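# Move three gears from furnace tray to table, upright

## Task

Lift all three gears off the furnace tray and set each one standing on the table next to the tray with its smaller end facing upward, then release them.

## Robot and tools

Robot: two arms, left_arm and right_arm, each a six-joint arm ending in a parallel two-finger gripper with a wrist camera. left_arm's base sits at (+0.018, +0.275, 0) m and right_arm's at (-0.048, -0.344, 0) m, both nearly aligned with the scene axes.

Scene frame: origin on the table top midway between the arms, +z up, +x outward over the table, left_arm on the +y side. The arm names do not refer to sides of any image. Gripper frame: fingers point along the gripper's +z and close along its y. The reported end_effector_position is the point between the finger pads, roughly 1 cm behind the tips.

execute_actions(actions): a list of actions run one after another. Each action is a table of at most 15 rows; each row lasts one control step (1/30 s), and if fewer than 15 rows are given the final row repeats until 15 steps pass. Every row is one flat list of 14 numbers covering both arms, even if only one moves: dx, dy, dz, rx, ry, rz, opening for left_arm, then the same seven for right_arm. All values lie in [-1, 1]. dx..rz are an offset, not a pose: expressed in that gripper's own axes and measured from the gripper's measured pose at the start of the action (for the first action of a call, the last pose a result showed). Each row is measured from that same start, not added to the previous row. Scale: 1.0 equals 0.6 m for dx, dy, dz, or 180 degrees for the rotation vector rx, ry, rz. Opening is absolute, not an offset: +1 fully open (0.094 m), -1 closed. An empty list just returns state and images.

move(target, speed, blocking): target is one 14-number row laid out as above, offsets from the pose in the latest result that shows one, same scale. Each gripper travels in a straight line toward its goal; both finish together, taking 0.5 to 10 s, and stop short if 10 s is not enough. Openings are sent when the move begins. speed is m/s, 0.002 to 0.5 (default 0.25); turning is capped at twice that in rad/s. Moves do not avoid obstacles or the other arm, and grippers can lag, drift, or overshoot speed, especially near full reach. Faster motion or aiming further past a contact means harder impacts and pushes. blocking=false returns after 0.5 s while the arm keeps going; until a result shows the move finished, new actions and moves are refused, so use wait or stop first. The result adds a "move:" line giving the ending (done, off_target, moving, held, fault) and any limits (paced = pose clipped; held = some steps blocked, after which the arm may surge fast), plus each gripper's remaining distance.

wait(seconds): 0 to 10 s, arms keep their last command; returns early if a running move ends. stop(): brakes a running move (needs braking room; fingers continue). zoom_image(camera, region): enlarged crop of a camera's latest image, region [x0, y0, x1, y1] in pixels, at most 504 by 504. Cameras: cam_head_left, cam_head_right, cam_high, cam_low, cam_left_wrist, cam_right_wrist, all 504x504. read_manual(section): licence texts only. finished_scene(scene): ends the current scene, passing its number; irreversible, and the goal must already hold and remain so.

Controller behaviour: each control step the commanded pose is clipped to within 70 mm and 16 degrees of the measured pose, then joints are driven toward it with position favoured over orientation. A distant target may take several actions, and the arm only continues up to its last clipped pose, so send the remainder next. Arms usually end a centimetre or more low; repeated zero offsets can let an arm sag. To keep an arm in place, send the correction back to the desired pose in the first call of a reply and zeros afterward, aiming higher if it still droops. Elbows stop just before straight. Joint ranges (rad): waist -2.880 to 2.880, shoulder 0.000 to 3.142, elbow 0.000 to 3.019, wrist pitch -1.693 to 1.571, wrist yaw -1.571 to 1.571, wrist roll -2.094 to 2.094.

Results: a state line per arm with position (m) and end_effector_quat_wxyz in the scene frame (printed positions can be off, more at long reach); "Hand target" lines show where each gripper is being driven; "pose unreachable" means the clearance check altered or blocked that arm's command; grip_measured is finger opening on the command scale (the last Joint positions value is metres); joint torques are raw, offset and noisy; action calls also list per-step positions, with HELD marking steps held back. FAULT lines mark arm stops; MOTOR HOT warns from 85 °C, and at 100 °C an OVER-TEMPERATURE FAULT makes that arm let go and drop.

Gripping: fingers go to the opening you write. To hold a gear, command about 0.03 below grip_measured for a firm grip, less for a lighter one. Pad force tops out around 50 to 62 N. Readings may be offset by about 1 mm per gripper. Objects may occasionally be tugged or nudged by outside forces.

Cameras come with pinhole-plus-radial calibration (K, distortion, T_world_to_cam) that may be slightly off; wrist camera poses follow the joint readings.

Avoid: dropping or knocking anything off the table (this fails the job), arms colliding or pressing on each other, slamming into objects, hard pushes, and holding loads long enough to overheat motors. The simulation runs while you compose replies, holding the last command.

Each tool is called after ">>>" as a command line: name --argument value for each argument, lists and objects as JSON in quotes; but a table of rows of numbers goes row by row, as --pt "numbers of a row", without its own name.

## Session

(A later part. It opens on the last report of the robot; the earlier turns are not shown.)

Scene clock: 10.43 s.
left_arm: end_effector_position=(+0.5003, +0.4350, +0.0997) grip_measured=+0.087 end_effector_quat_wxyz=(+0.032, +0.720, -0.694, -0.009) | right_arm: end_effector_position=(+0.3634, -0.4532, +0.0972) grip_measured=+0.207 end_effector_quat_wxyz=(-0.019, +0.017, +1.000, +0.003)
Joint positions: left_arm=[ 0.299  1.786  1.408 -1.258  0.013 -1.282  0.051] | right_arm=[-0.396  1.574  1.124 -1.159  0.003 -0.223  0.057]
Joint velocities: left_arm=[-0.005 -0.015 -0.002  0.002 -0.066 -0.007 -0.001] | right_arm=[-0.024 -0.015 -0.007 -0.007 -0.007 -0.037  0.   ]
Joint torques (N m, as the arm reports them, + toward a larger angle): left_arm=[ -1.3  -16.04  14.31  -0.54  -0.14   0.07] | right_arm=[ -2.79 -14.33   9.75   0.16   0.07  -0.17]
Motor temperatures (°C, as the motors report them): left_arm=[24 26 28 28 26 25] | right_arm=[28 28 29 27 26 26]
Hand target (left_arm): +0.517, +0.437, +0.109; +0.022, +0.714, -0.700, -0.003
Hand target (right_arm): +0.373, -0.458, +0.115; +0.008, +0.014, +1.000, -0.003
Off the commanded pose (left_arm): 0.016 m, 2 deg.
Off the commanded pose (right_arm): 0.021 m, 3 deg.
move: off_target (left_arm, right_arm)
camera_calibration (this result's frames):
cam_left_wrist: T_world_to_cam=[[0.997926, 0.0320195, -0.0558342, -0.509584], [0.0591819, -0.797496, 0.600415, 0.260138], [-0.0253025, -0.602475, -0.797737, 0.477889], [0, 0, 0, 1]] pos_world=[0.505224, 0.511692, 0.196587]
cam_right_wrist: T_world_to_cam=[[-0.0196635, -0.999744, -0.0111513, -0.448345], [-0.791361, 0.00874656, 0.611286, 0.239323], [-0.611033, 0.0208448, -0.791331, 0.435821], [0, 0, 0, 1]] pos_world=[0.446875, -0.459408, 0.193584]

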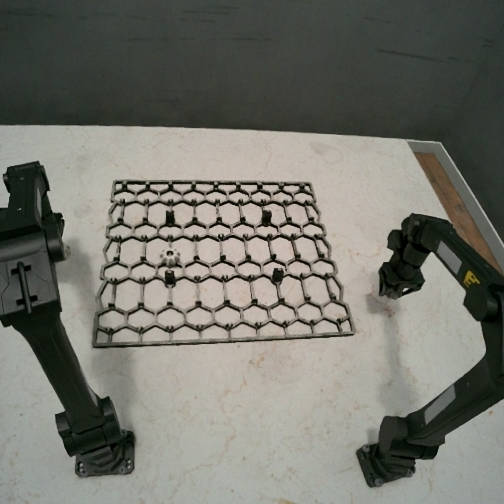

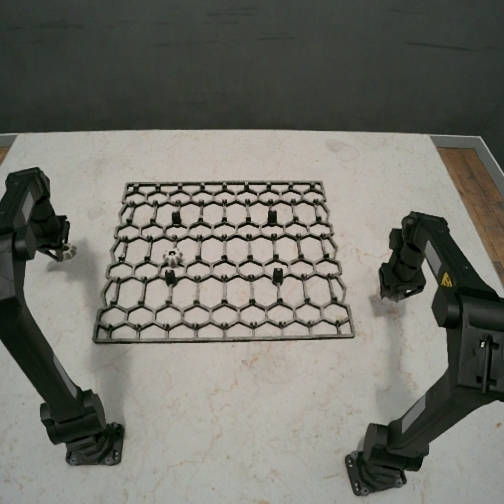

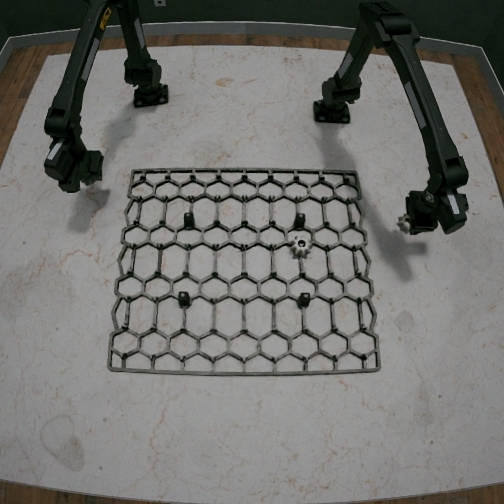

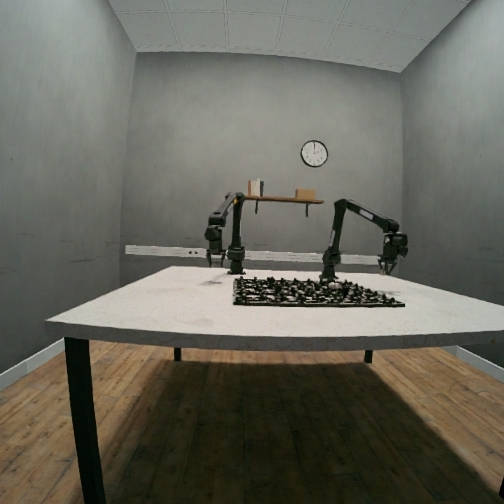

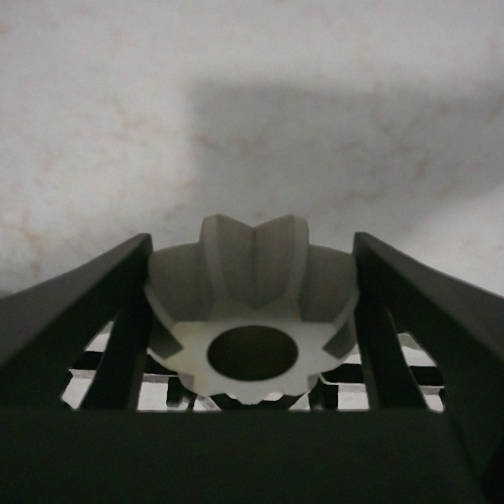

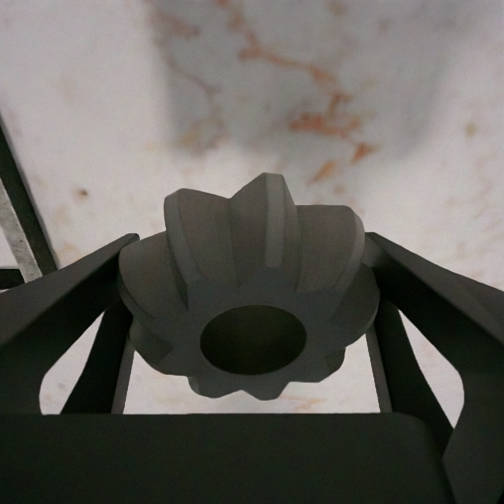

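>>> move --target '[0,0,0.152,0,0,0,-1, 0,0,0.138,0,0,0,-1]' --speed 0.08

>>> move --target '[0,0,0,0,0,0,1, 0,0,0,0,0,0,1]'

>>> move --target '[0,0,-0.19,0,0,0,1, 0,0,-0.15,0,0,0,1]' --speed 0.2

Scene clock: 12.03 s.
left_arm: end_effector_position=(+0.4920, +0.4322, +0.0142) grip_measured=+0.087 end_effector_quat_wxyz=(+0.033, +0.719, -0.694, -0.009) | right_arm: end_effector_position=(+0.3602, -0.4525, +0.0198) grip_measured=+0.205 end_effector_quat_wxyz=(-0.020, +0.016, +1.000, +0.003)
Joint positions: left_arm=[ 0.299  1.87   1.28  -1.047  0.013 -1.281  0.051] | right_arm=[-0.396  1.679  1.019 -0.95   0.003 -0.224  0.057]
Joint velocities: left_arm=[ 0.005 -0.005  0.007  0.002 -0.007 -0.095 -0.001] | right_arm=[ 0.005  0.005  0.012 -0.012 -0.022 -0.022  0.   ]
Joint torques (N m, as the arm reports them, + toward a larger angle): left_arm=[ -1.11 -16.61   9.13   0.64  -0.18   0.01] | right_arm=[ -2.87 -11.53   6.54   0.56   0.01  -0.04]
Motor temperatures (°C, as the motors report them): left_arm=[24 26 28 28 26 25] | right_arm=[28 28 29 27 26 26]
Hand target (left_arm): +0.496, +0.433, +0.008; +0.032, +0.719, -0.694, -0.009
Hand target (right_arm): +0.360, -0.452, +0.014; -0.019, +0.017, +1.000, +0.003
Off the commanded pose (left_arm): 0.006 m, 0 deg.
Off the commanded pose (right_arm): 0.005 m, 0 deg.
move: done
camera_calibration (this result's frames):
cam_left_wrist: T_world_to_cam=[[0.997895, 0.0304677, -0.0572443, -0.505281], [0.0588057, -0.79724, 0.600792, 0.309787], [-0.0273326, -0.602893, -0.797353, 0.408988], [0, 0, 0, 1]] pos_world=[0.497179, 0.508946, 0.111066]
cam_right_wrist: T_world_to_cam=[[-0.0189083, -0.999758, -0.0112581, -0.448774], [-0.790183, 0.0080438, 0.612819, 0.283351], [-0.61258, 0.0204833, -0.790143, 0.37292], [0, 0, 0, 1]] pos_world=[0.443857, -0.458583, 0.115965]

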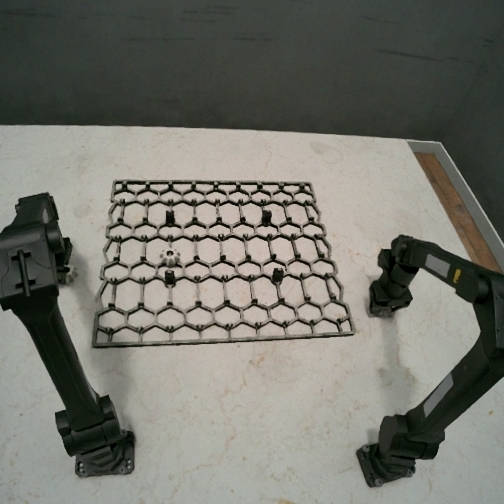

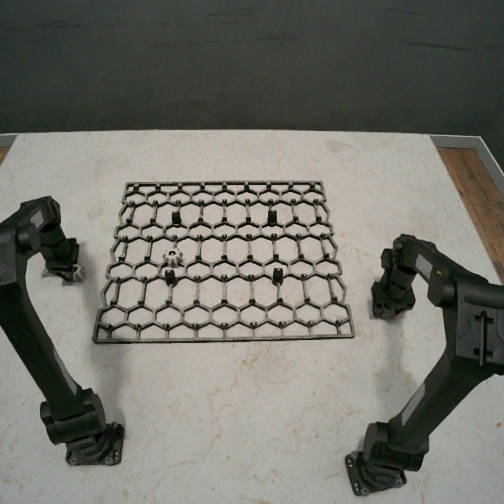

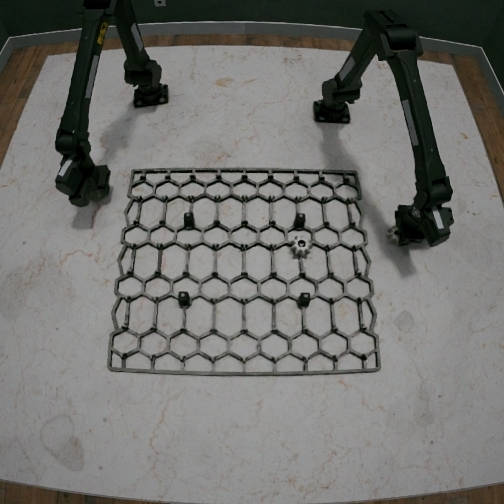

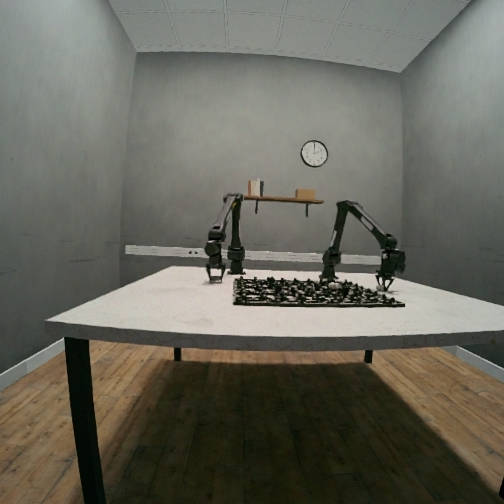

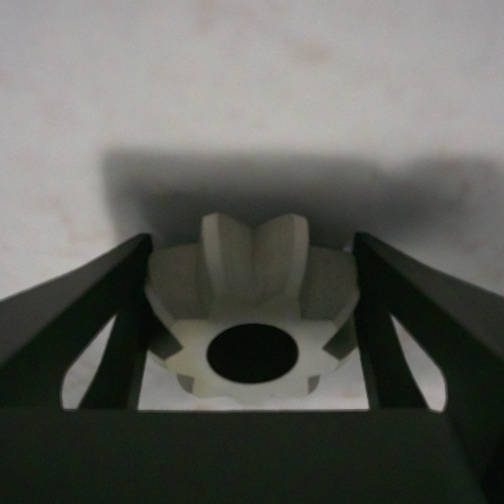

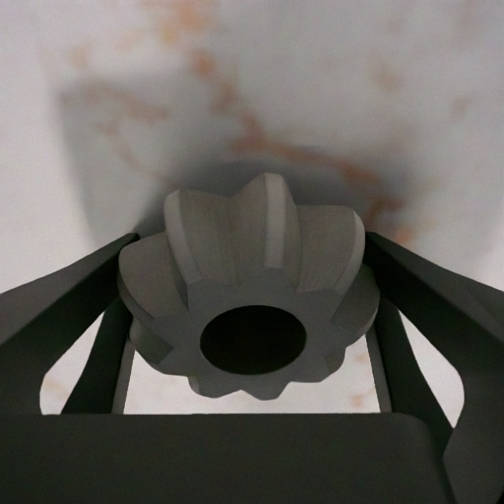

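Scene clock: 12.53 s.
left_arm: end_effector_position=(+0.4920, +0.4322, +0.0142) grip_measured=+1.000 end_effector_quat_wxyz=(+0.033, +0.719, -0.694, -0.009) | right_arm: end_effector_position=(+0.3602, -0.4525, +0.0199) grip_measured=+1.000 end_effector_quat_wxyz=(-0.019, +0.016, +1.000, +0.003)
Joint positions: left_arm=[ 0.299  1.87   1.28  -1.047  0.013 -1.281  0.094] | right_arm=[-0.396  1.679  1.019 -0.95   0.003 -0.224  0.094]
Joint velocities: left_arm=[-0.024  0.005 -0.012  0.022  0.022  0.051  0.   ] | right_arm=[-0.005  0.005  0.012 -0.012 -0.051  0.037  0.   ]
Joint torques (N m, as the arm reports them, + toward a larger angle): left_arm=[ -0.84 -18.47   8.32  -0.12  -0.17   0.03] | right_arm=[ -2.83 -13.12   7.34  -0.26   0.03  -0.11]
Motor temperatures (°C, as the motors report them): left_arm=[24 26 28 28 26 25] | right_arm=[28 28 29 27 26 26]
Hand target (left_arm): +0.492, +0.432, +0.014; +0.033, +0.719, -0.694, -0.009
Hand target (right_arm): +0.360, -0.453, +0.020; -0.020, +0.016, +1.000, +0.003
Off the commanded pose (left_arm): 0.000 m, 0 deg.
Off the commanded pose (right_arm): 0.000 m, 0 deg.
move: done
camera_calibration (this result's frames):
cam_left_wrist: T_world_to_cam=[[0.997895, 0.0304677, -0.0572443, -0.505281], [0.0588057, -0.79724, 0.600792, 0.309787], [-0.0273326, -0.602893, -0.797353, 0.408988], [0, 0, 0, 1]] pos_world=[0.497179, 0.508946, 0.111066]
cam_right_wrist: T_world_to_cam=[[-0.0189041, -0.999759, -0.0111683, -0.448786], [-0.790409, 0.00810308, 0.612526, 0.283404], [-0.612288, 0.0204068, -0.790371, 0.372931], [0, 0, 0, 1]] pos_world=[0.443862, -0.458584, 0.11615]

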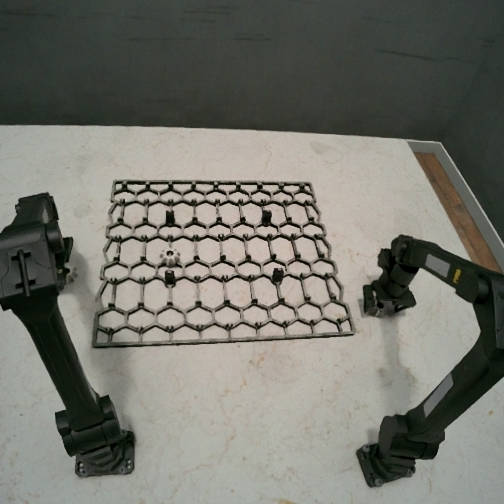

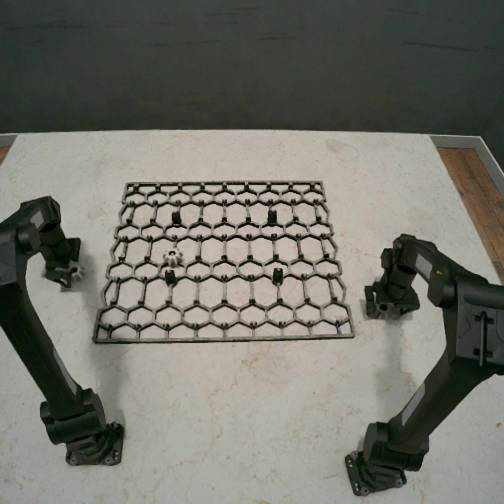

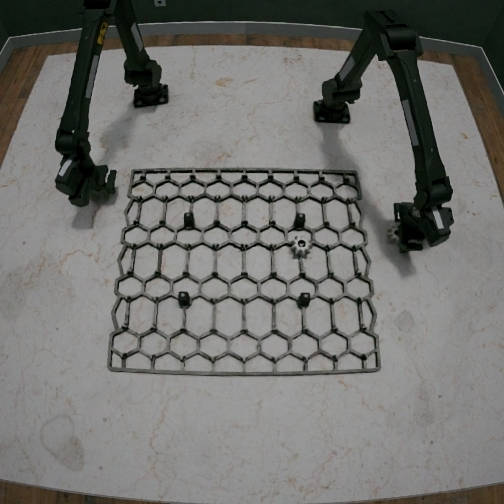

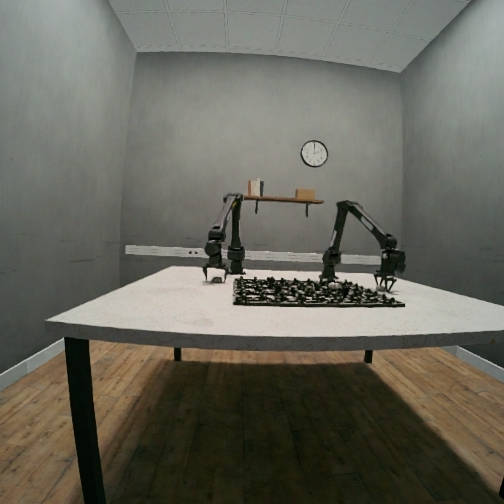

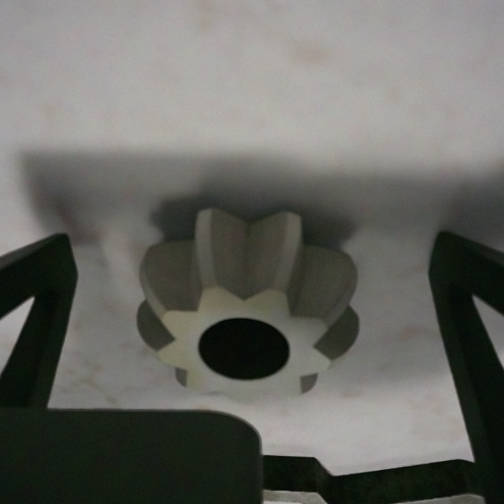

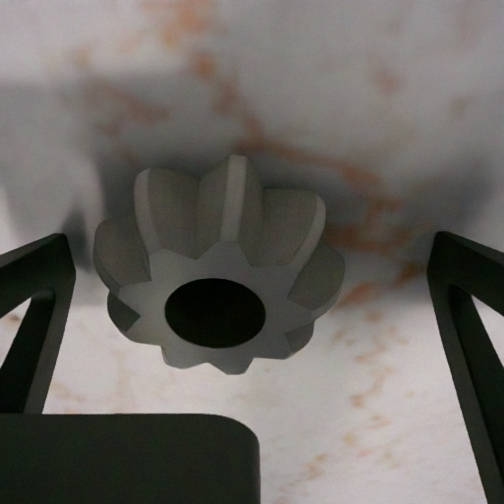

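Scene clock: 13.53 s.
left_arm: end_effector_position=(+0.4901, +0.4315, +0.1184) grip_measured=+1.000 end_effector_quat_wxyz=(+0.041, +0.719, -0.694, -0.014) | right_arm: end_effector_position=(+0.3467, -0.4489, +0.0910) grip_measured=+1.000 end_effector_quat_wxyz=(-0.042, +0.016, +0.999, +0.009)
Joint positions: left_arm=[ 0.299  1.755  1.416 -1.316  0.013 -1.281  0.094] | right_arm=[-0.396  1.569  1.098 -1.186  0.003 -0.224  0.094]
Joint velocities: left_arm=[-0.005 -0.015 -0.007  0.012 -0.081 -0.037  0.   ] | right_arm=[-0.005 -0.005  0.002 -0.012 -0.022  0.007  0.   ]
Joint torques (N m, as the arm reports them, + toward a larger angle): left_arm=[ -0.19 -18.21  12.16  -0.54  -0.15   0.04] | right_arm=[ -4.3  -12.95  11.75  -0.69   0.02  -0.06]
Motor temperatures (°C, as the motors report them): left_arm=[24 26 28 28 26 25] | right_arm=[28 28 30 27 26 26]
Hand target (left_arm): +0.497, +0.435, +0.128; +0.033, +0.719, -0.694, -0.009
Hand target (right_arm): +0.363, -0.453, +0.110; -0.019, +0.016, +1.000, +0.003
Off the commanded pose (left_arm): 0.014 m, 1 deg.
Off the commanded pose (right_arm): 0.026 m, 3 deg.
move: off_target (left_arm, right_arm)
camera_calibration (this result's frames):
cam_left_wrist: T_world_to_cam=[[0.996777, 0.0300912, -0.0743645, -0.494678], [0.069044, -0.793792, 0.604257, 0.239883], [-0.0408472, -0.607444, -0.793311, 0.499734], [0, 0, 0, 1]] pos_world=[0.496934, 0.508863, 0.214707]
cam_right_wrist: T_world_to_cam=[[-0.0196613, -0.99956, -0.0221913, -0.443346], [-0.761802, 0.000602567, 0.64781, 0.212661], [-0.647512, 0.0296422, -0.761479, 0.434461], [0, 0, 0, 1]] pos_world=[0.434608, -0.456158, 0.183231]

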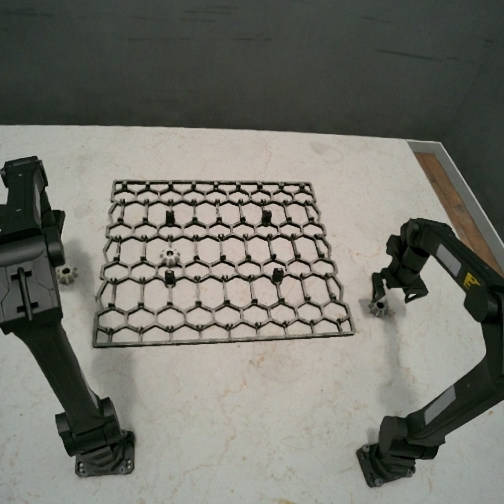

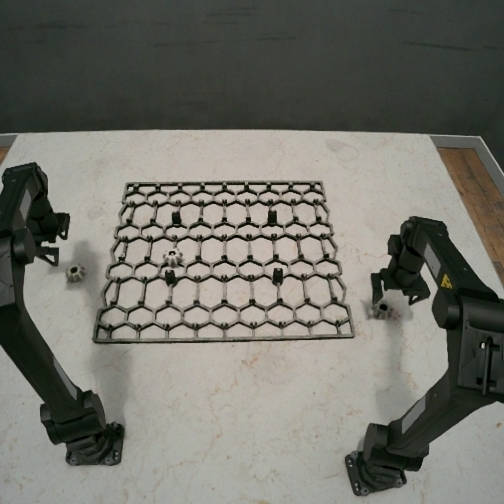

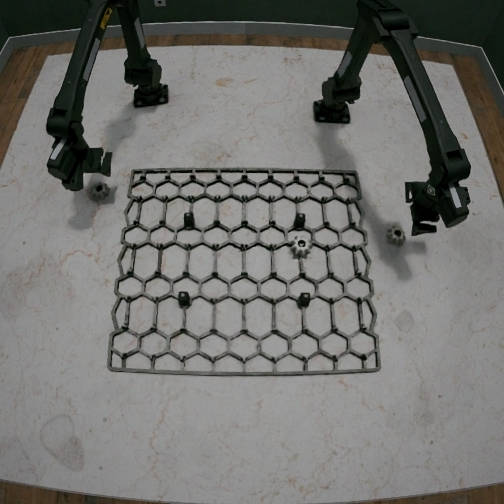

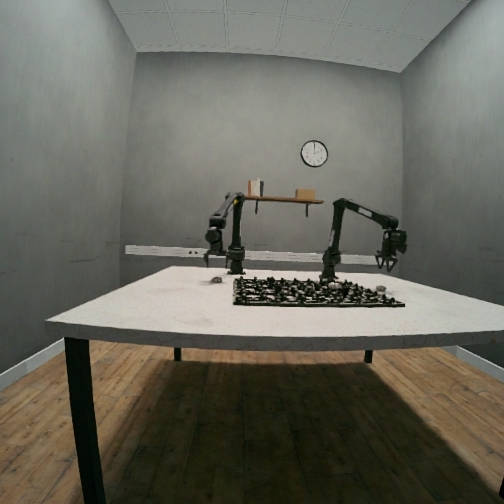

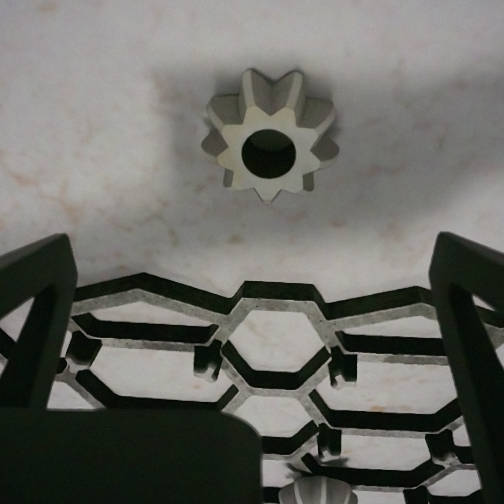

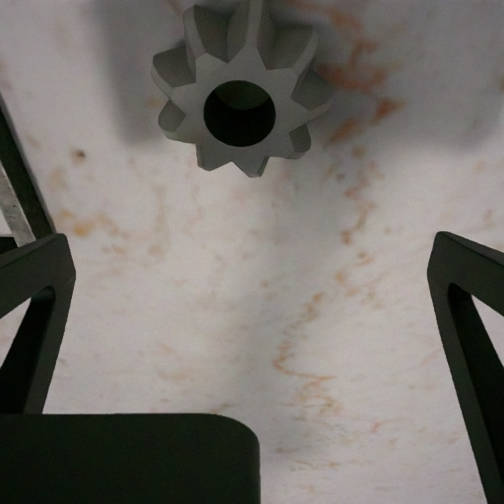

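>>> move --target '[0.477,-0.111,0,0.025,0,0,1, 0,0,-0.03,0,0,0,1]' --speed 0.25

Scene clock: 15.40 s.
left_arm: end_effector_position=(+0.5445, +0.1458, +0.1207) grip_measured=+1.000 end_effector_quat_wxyz=(+0.017, +0.713, -0.700, +0.004) | right_arm: end_effector_position=(+0.3371, -0.4464, +0.0921) grip_measured=+1.000 end_effector_quat_wxyz=(-0.062, +0.016, +0.998, +0.014)
Joint positions: left_arm=[-0.256  1.819  1.515 -1.278  0.032 -1.819  0.094] | right_arm=[-0.396  1.569  1.098 -1.226  0.003 -0.224  0.094]
Joint velocities: left_arm=[ 0.005  0.015 -0.032 -0.012  0.007 -0.007  0.   ] | right_arm=[-0.015  0.005 -0.012  0.007  0.037  0.037  0.   ]
Joint torques (N m, as the arm reports them, + toward a larger angle): left_arm=[  0.58 -16.37  13.62   0.22  -0.29  -0.01] | right_arm=[ -2.85 -13.43  10.44  -0.72   0.08  -0.09]
Motor temperatures (°C, as the motors report them): left_arm=[24 26 28 28 26 25] | right_arm=[28 29 30 27 26 26]
Hand target (left_arm): +0.560, +0.147, +0.121; +0.011, +0.720, -0.694, +0.009
Hand target (right_arm): +0.348, -0.449, +0.109; -0.042, +0.016, +0.999, +0.009
Off the commanded pose (left_arm): 0.023 m, 2 deg.
Off the commanded pose (right_arm): 0.020 m, 2 deg.
move: off_target (left_arm, right_arm)
camera_calibration (this result's frames):
cam_left_wrist: T_world_to_cam=[[0.999764, 0.0145355, -0.0161623, -0.54651], [0.0213218, -0.800408, 0.599076, 0.0354614], [-0.00422858, -0.599279, -0.800529, 0.309949], [0, 0, 0, 1]] pos_world=[0.546935, 0.222073, 0.218046]
cam_right_wrist: T_world_to_cam=[[-0.0207145, -0.999284, -0.0316525, -0.439656], [-0.735887, -0.00619202, 0.677076, 0.190222], [-0.676787, 0.037318, -0.735232, 0.439886], [0, 0, 0, 1]] pos_world=[0.428584, -0.454579, 0.180708]

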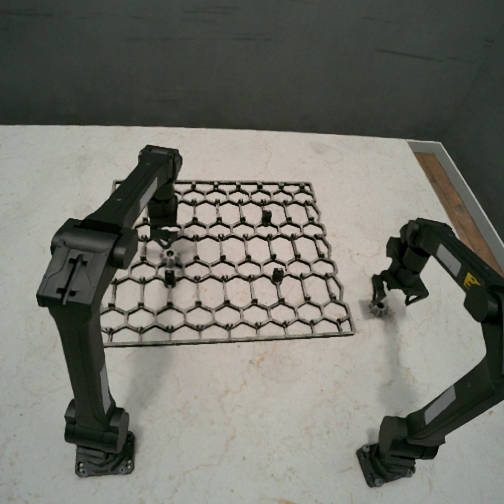

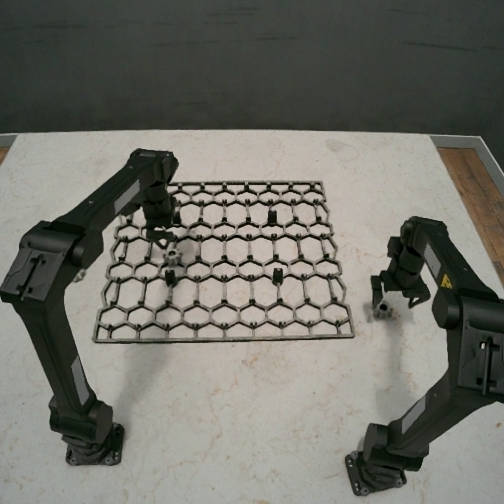

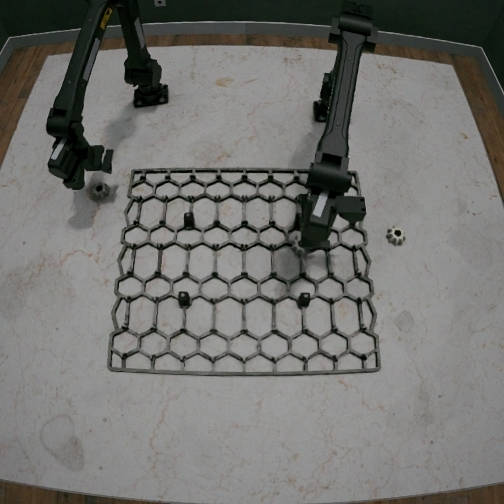

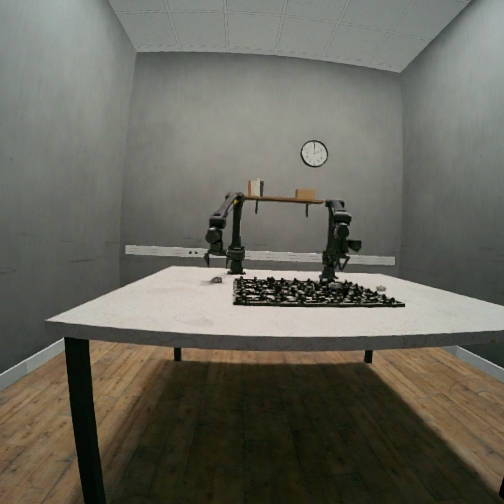

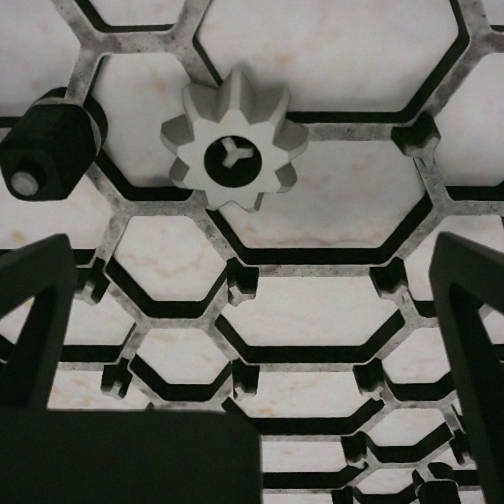

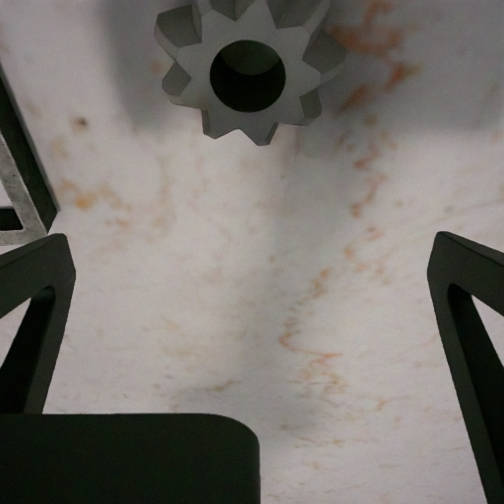

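>>> move --target '[0,0.01,0.1,0,0,0.5,1, 0,0,-0.03,0,0,0,1]' --speed 0.4

Scene clock: 18.20 s.
left_arm: end_effector_position=(+0.5376, +0.1474, +0.0773) grip_measured=+1.000 end_effector_quat_wxyz=(+0.000, -0.017, +1.000, -0.017) | right_arm: end_effector_position=(+0.3277, -0.4440, +0.0935) grip_measured=+1.000 end_effector_quat_wxyz=(-0.081, +0.016, +0.996, +0.018)
Joint positions: left_arm=[-0.256  1.83   1.409 -1.141  0.032 -0.264  0.094] | right_arm=[-0.396  1.569  1.098 -1.266  0.003 -0.224  0.094]
Joint velocities: left_arm=[-0.015 -0.005  0.007 -0.002 -0.037 -0.022  0.   ] | right_arm=[-0.005 -0.015 -0.007  0.007  0.037 -0.066  0.   ]
Joint torques (N m, as the arm reports them, + toward a larger angle): left_arm=[ -1.17 -16.83   9.42   0.74  -0.09   0.1 ] | right_arm=[ -3.67 -13.57  10.59  -0.84   0.01  -0.06]
Motor temperatures (°C, as the motors report them): left_arm=[24 26 29 28 26 25] | right_arm=[28 29 30 27 26 26]
Hand target (left_arm): +0.538, +0.144, +0.061; -0.009, -0.009, +1.000, -0.014
Hand target (right_arm): +0.339, -0.447, +0.110; -0.062, +0.016, +0.998, +0.014
Off the commanded pose (left_arm): 0.017 m, 1 deg.
Off the commanded pose (right_arm): 0.020 m, 2 deg.
move: off_target (left_arm, right_arm)
camera_calibration (this result's frames):
cam_left_wrist: T_world_to_cam=[[0.0302763, -0.998891, 0.0360665, 0.126243], [-0.817995, -0.00402449, 0.575211, 0.398597], [-0.574428, -0.0469175, -0.817209, 0.502578], [0, 0, 0, 1]] pos_world=[0.610923, 0.151286, 0.176881]
cam_right_wrist: T_world_to_cam=[[-0.0221217, -0.998915, -0.0409734, -0.43584], [-0.70911, -0.0132129, 0.704974, 0.167822], [-0.704751, 0.0446499, -0.708048, 0.444358], [0, 0, 0, 1]] pos_world=[0.422525, -0.45299, 0.178459]

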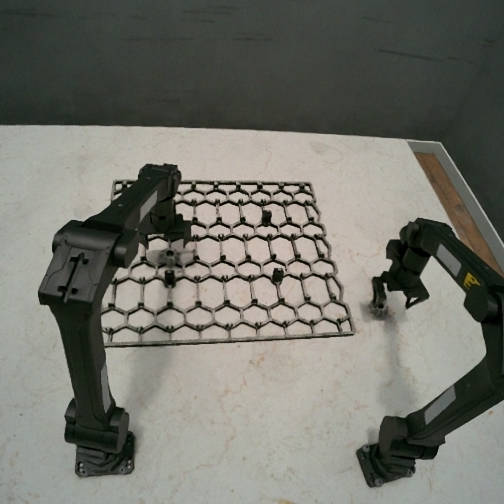

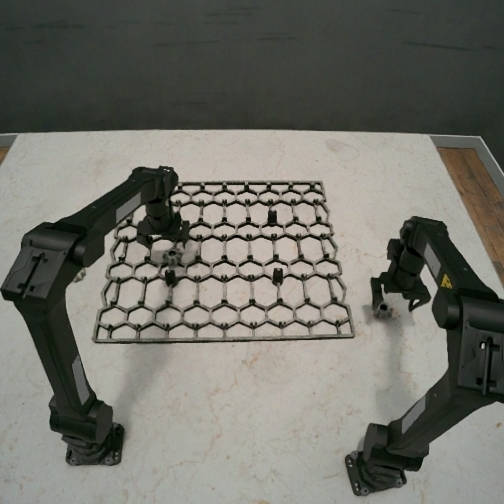

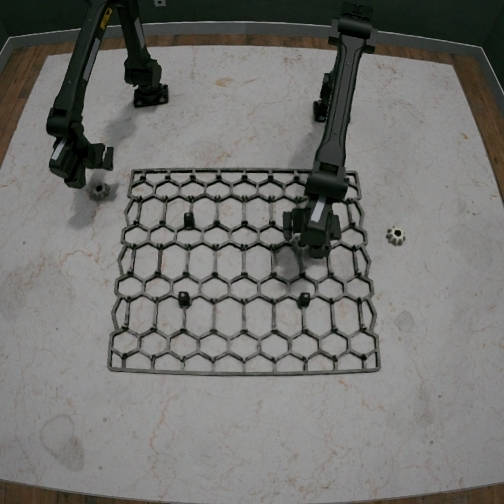

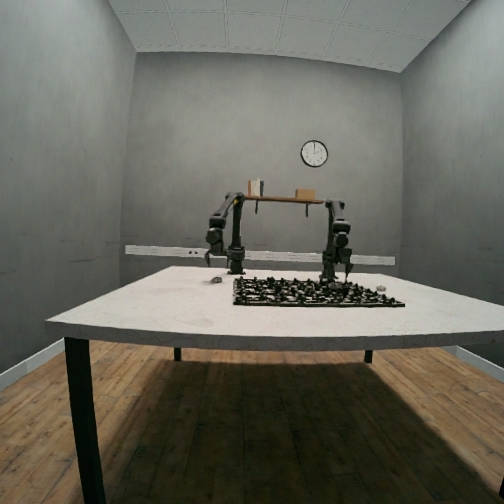

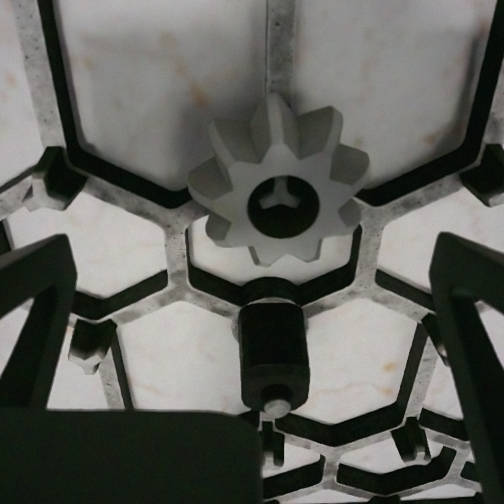

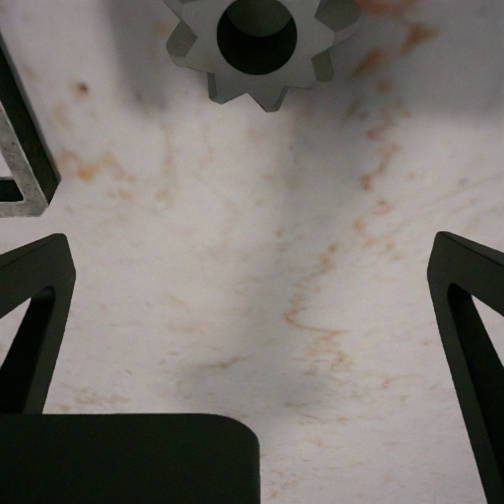

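>>> execute_actions --actions '[]'

Scene clock: 18.50 s.
left_arm: end_effector_position=(+0.5376, +0.1474, +0.0773) grip_measured=+1.000 end_effector_quat_wxyz=(+0.000, -0.016, +1.000, -0.017) | right_arm: end_effector_position=(+0.3277, -0.4440, +0.0935) grip_measured=+1.000 end_effector_quat_wxyz=(-0.081, +0.016, +0.996, +0.018)
Joint positions: left_arm=[-0.256  1.83   1.409 -1.141  0.032 -0.262  0.094] | right_arm=[-0.396  1.569  1.098 -1.266  0.003 -0.224  0.094]
Joint velocities: left_arm=[ 0.015 -0.005  0.012 -0.017 -0.022 -0.022  0.   ] | right_arm=[-0.015 -0.015 -0.007  0.022 -0.051 -0.037  0.   ]
Joint torques (N m, as the arm reports them, + toward a larger angle): left_arm=[ -1.04 -16.03   9.37   0.69  -0.08   0.07] | right_arm=[ -3.07 -13.52  10.62  -0.78  -0.01  -0.14]
Motor temperatures (°C, as the motors report them): left_arm=[24 26 29 28 26 25] | right_arm=[28 29 30 27 26 26]
Hand target (left_arm): +0.538, +0.144, +0.061; -0.009, -0.009, +1.000, -0.014
Hand target (right_arm): +0.339, -0.447, +0.110; -0.062, +0.016, +0.998, +0.014
Off the commanded pose (left_arm): 0.017 m, 1 deg.
Off the commanded pose (right_arm): 0.020 m, 2 deg.
camera_calibration (this result's frames):
cam_left_wrist: T_world_to_cam=[[0.0279884, -0.998957, 0.0360654, 0.127482], [-0.818046, -0.00215514, 0.575148, 0.398353], [-0.574471, -0.0456006, -0.817254, 0.502411], [0, 0, 0, 1]] pos_world=[0.610924, 0.151118, 0.176887]
cam_right_wrist: T_world_to_cam=[[-0.0221217, -0.998915, -0.0409734, -0.43584], [-0.70911, -0.0132129, 0.704974, 0.167822], [-0.704751, 0.0446499, -0.708048, 0.444358], [0, 0, 0, 1]] pos_world=[0.422525, -0.45299, 0.178459]

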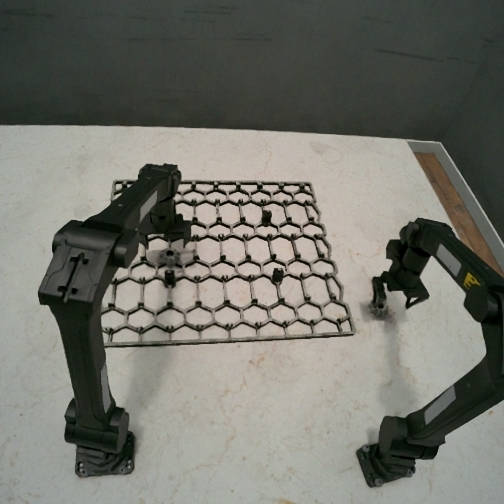

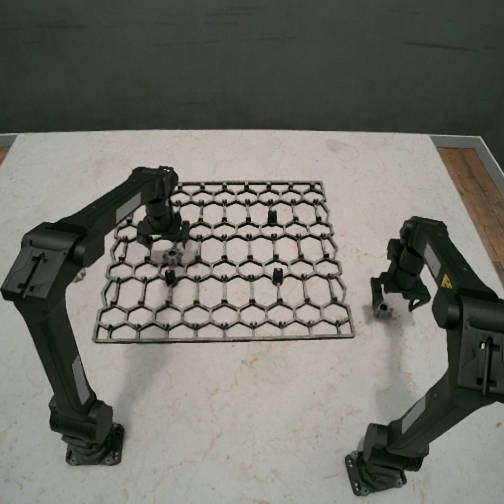

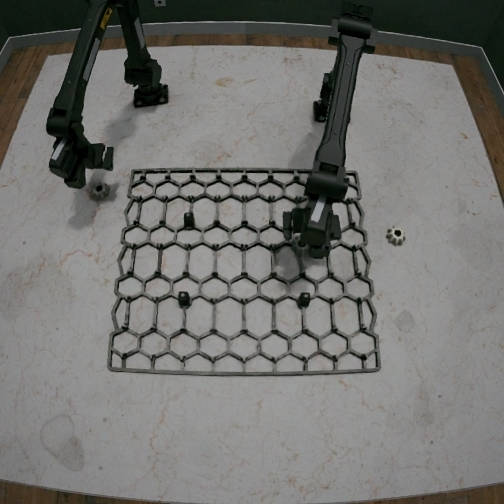

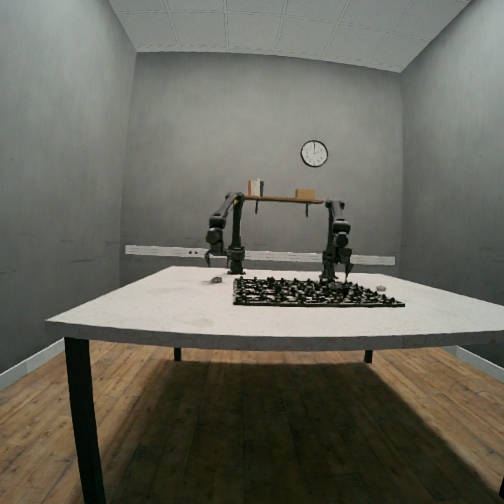

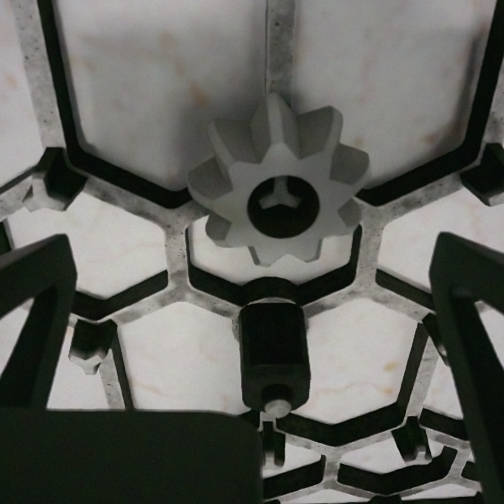

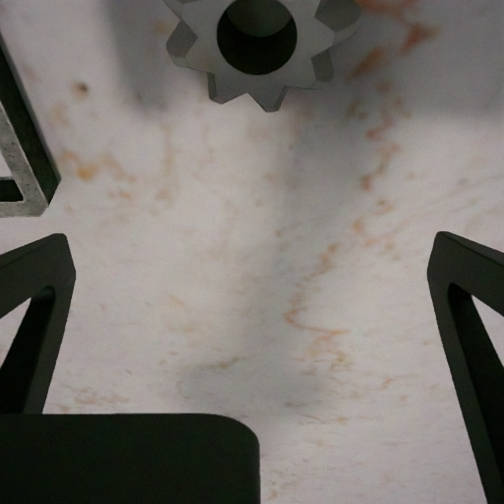

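>>> move --target '[-0.015,-0.022,0.09,0,0,0,1, 0,0,0,0,0,0,1]' --speed 0.08

Scene clock: 19.83 s.
left_arm: end_effector_position=(+0.5475, +0.1387, +0.0368) grip_measured=+1.000 end_effector_quat_wxyz=(+0.006, -0.017, +1.000, -0.018) | right_arm: end_effector_position=(+0.3277, -0.4440, +0.0935) grip_measured=+1.000 end_effector_quat_wxyz=(-0.081, +0.016, +0.996, +0.018)
Joint positions: left_arm=[-0.267  1.897  1.391 -1.043  0.032 -0.275  0.094] | right_arm=[-0.396  1.569  1.098 -1.266  0.003 -0.224  0.094]
Joint velocities: left_arm=[-0.005 -0.015  0.012 -0.007 -0.139 -0.037  0.   ] | right_arm=[-0.015 -0.015 -0.002  0.022  0.007  0.051  0.   ]
Joint torques (N m, as the arm reports them, + toward a larger angle): left_arm=[ -1.74 -17.59   9.4    0.72  -0.12  -0.04] | right_arm=[ -3.27 -12.13   8.02  -0.23   0.08  -0.14]
Motor temperatures (°C, as the motors report them): left_arm=[24 26 29 28 26 25] | right_arm=[28 29 30 27 26 26]
Hand target (left_arm): +0.547, +0.133, +0.024; +0.000, -0.016, +1.000, -0.017
Hand target (right_arm): +0.328, -0.444, +0.094; -0.081, +0.016, +0.996, +0.018
Off the commanded pose (left_arm): 0.014 m, 1 deg.
Off the commanded pose (right_arm): 0.000 m, 0 deg.
move: off_target (left_arm)
camera_calibration (this result's frames):
cam_left_wrist: T_world_to_cam=[[0.0294409, -0.998788, 0.0394414, 0.119005], [-0.824756, -0.00198044, 0.565485, 0.433721], [-0.564722, -0.0491779, -0.823815, 0.469891], [0, 0, 0, 1]] pos_world=[0.619568, 0.142828, 0.137147]
cam_right_wrist: T_world_to_cam=[[-0.0221217, -0.998915, -0.0409734, -0.43584], [-0.70911, -0.0132129, 0.704974, 0.167822], [-0.704751, 0.0446499, -0.708048, 0.444358], [0, 0, 0, 1]] pos_world=[0.422525, -0.45299, 0.178459]

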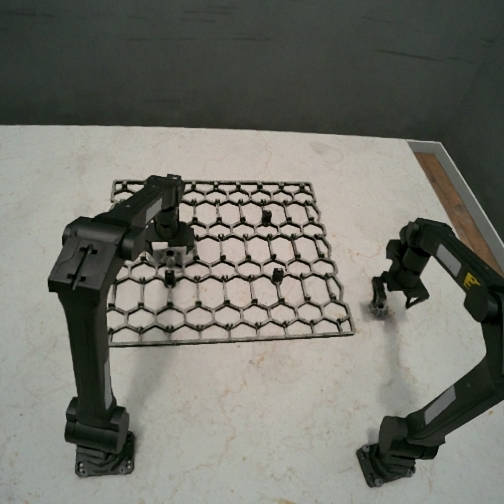

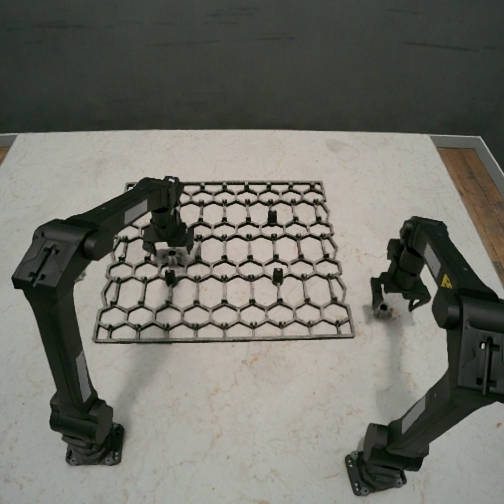

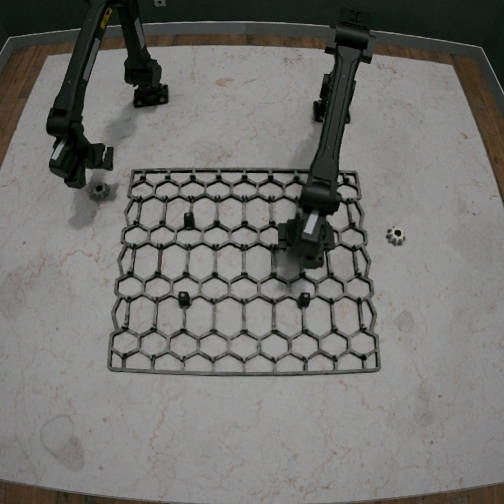

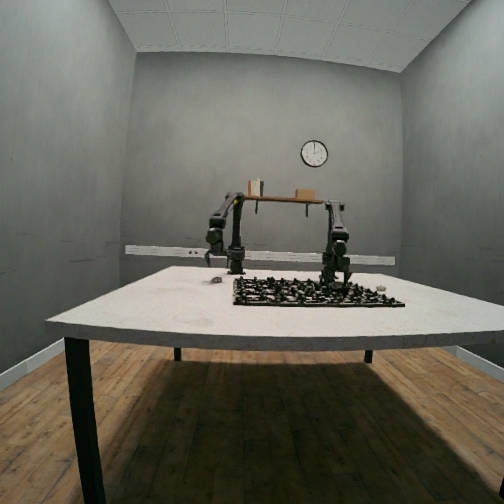

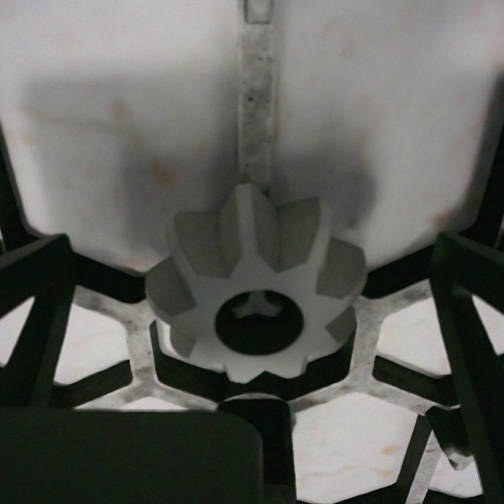

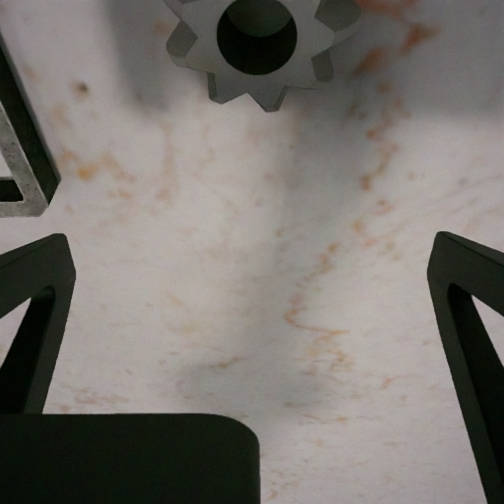

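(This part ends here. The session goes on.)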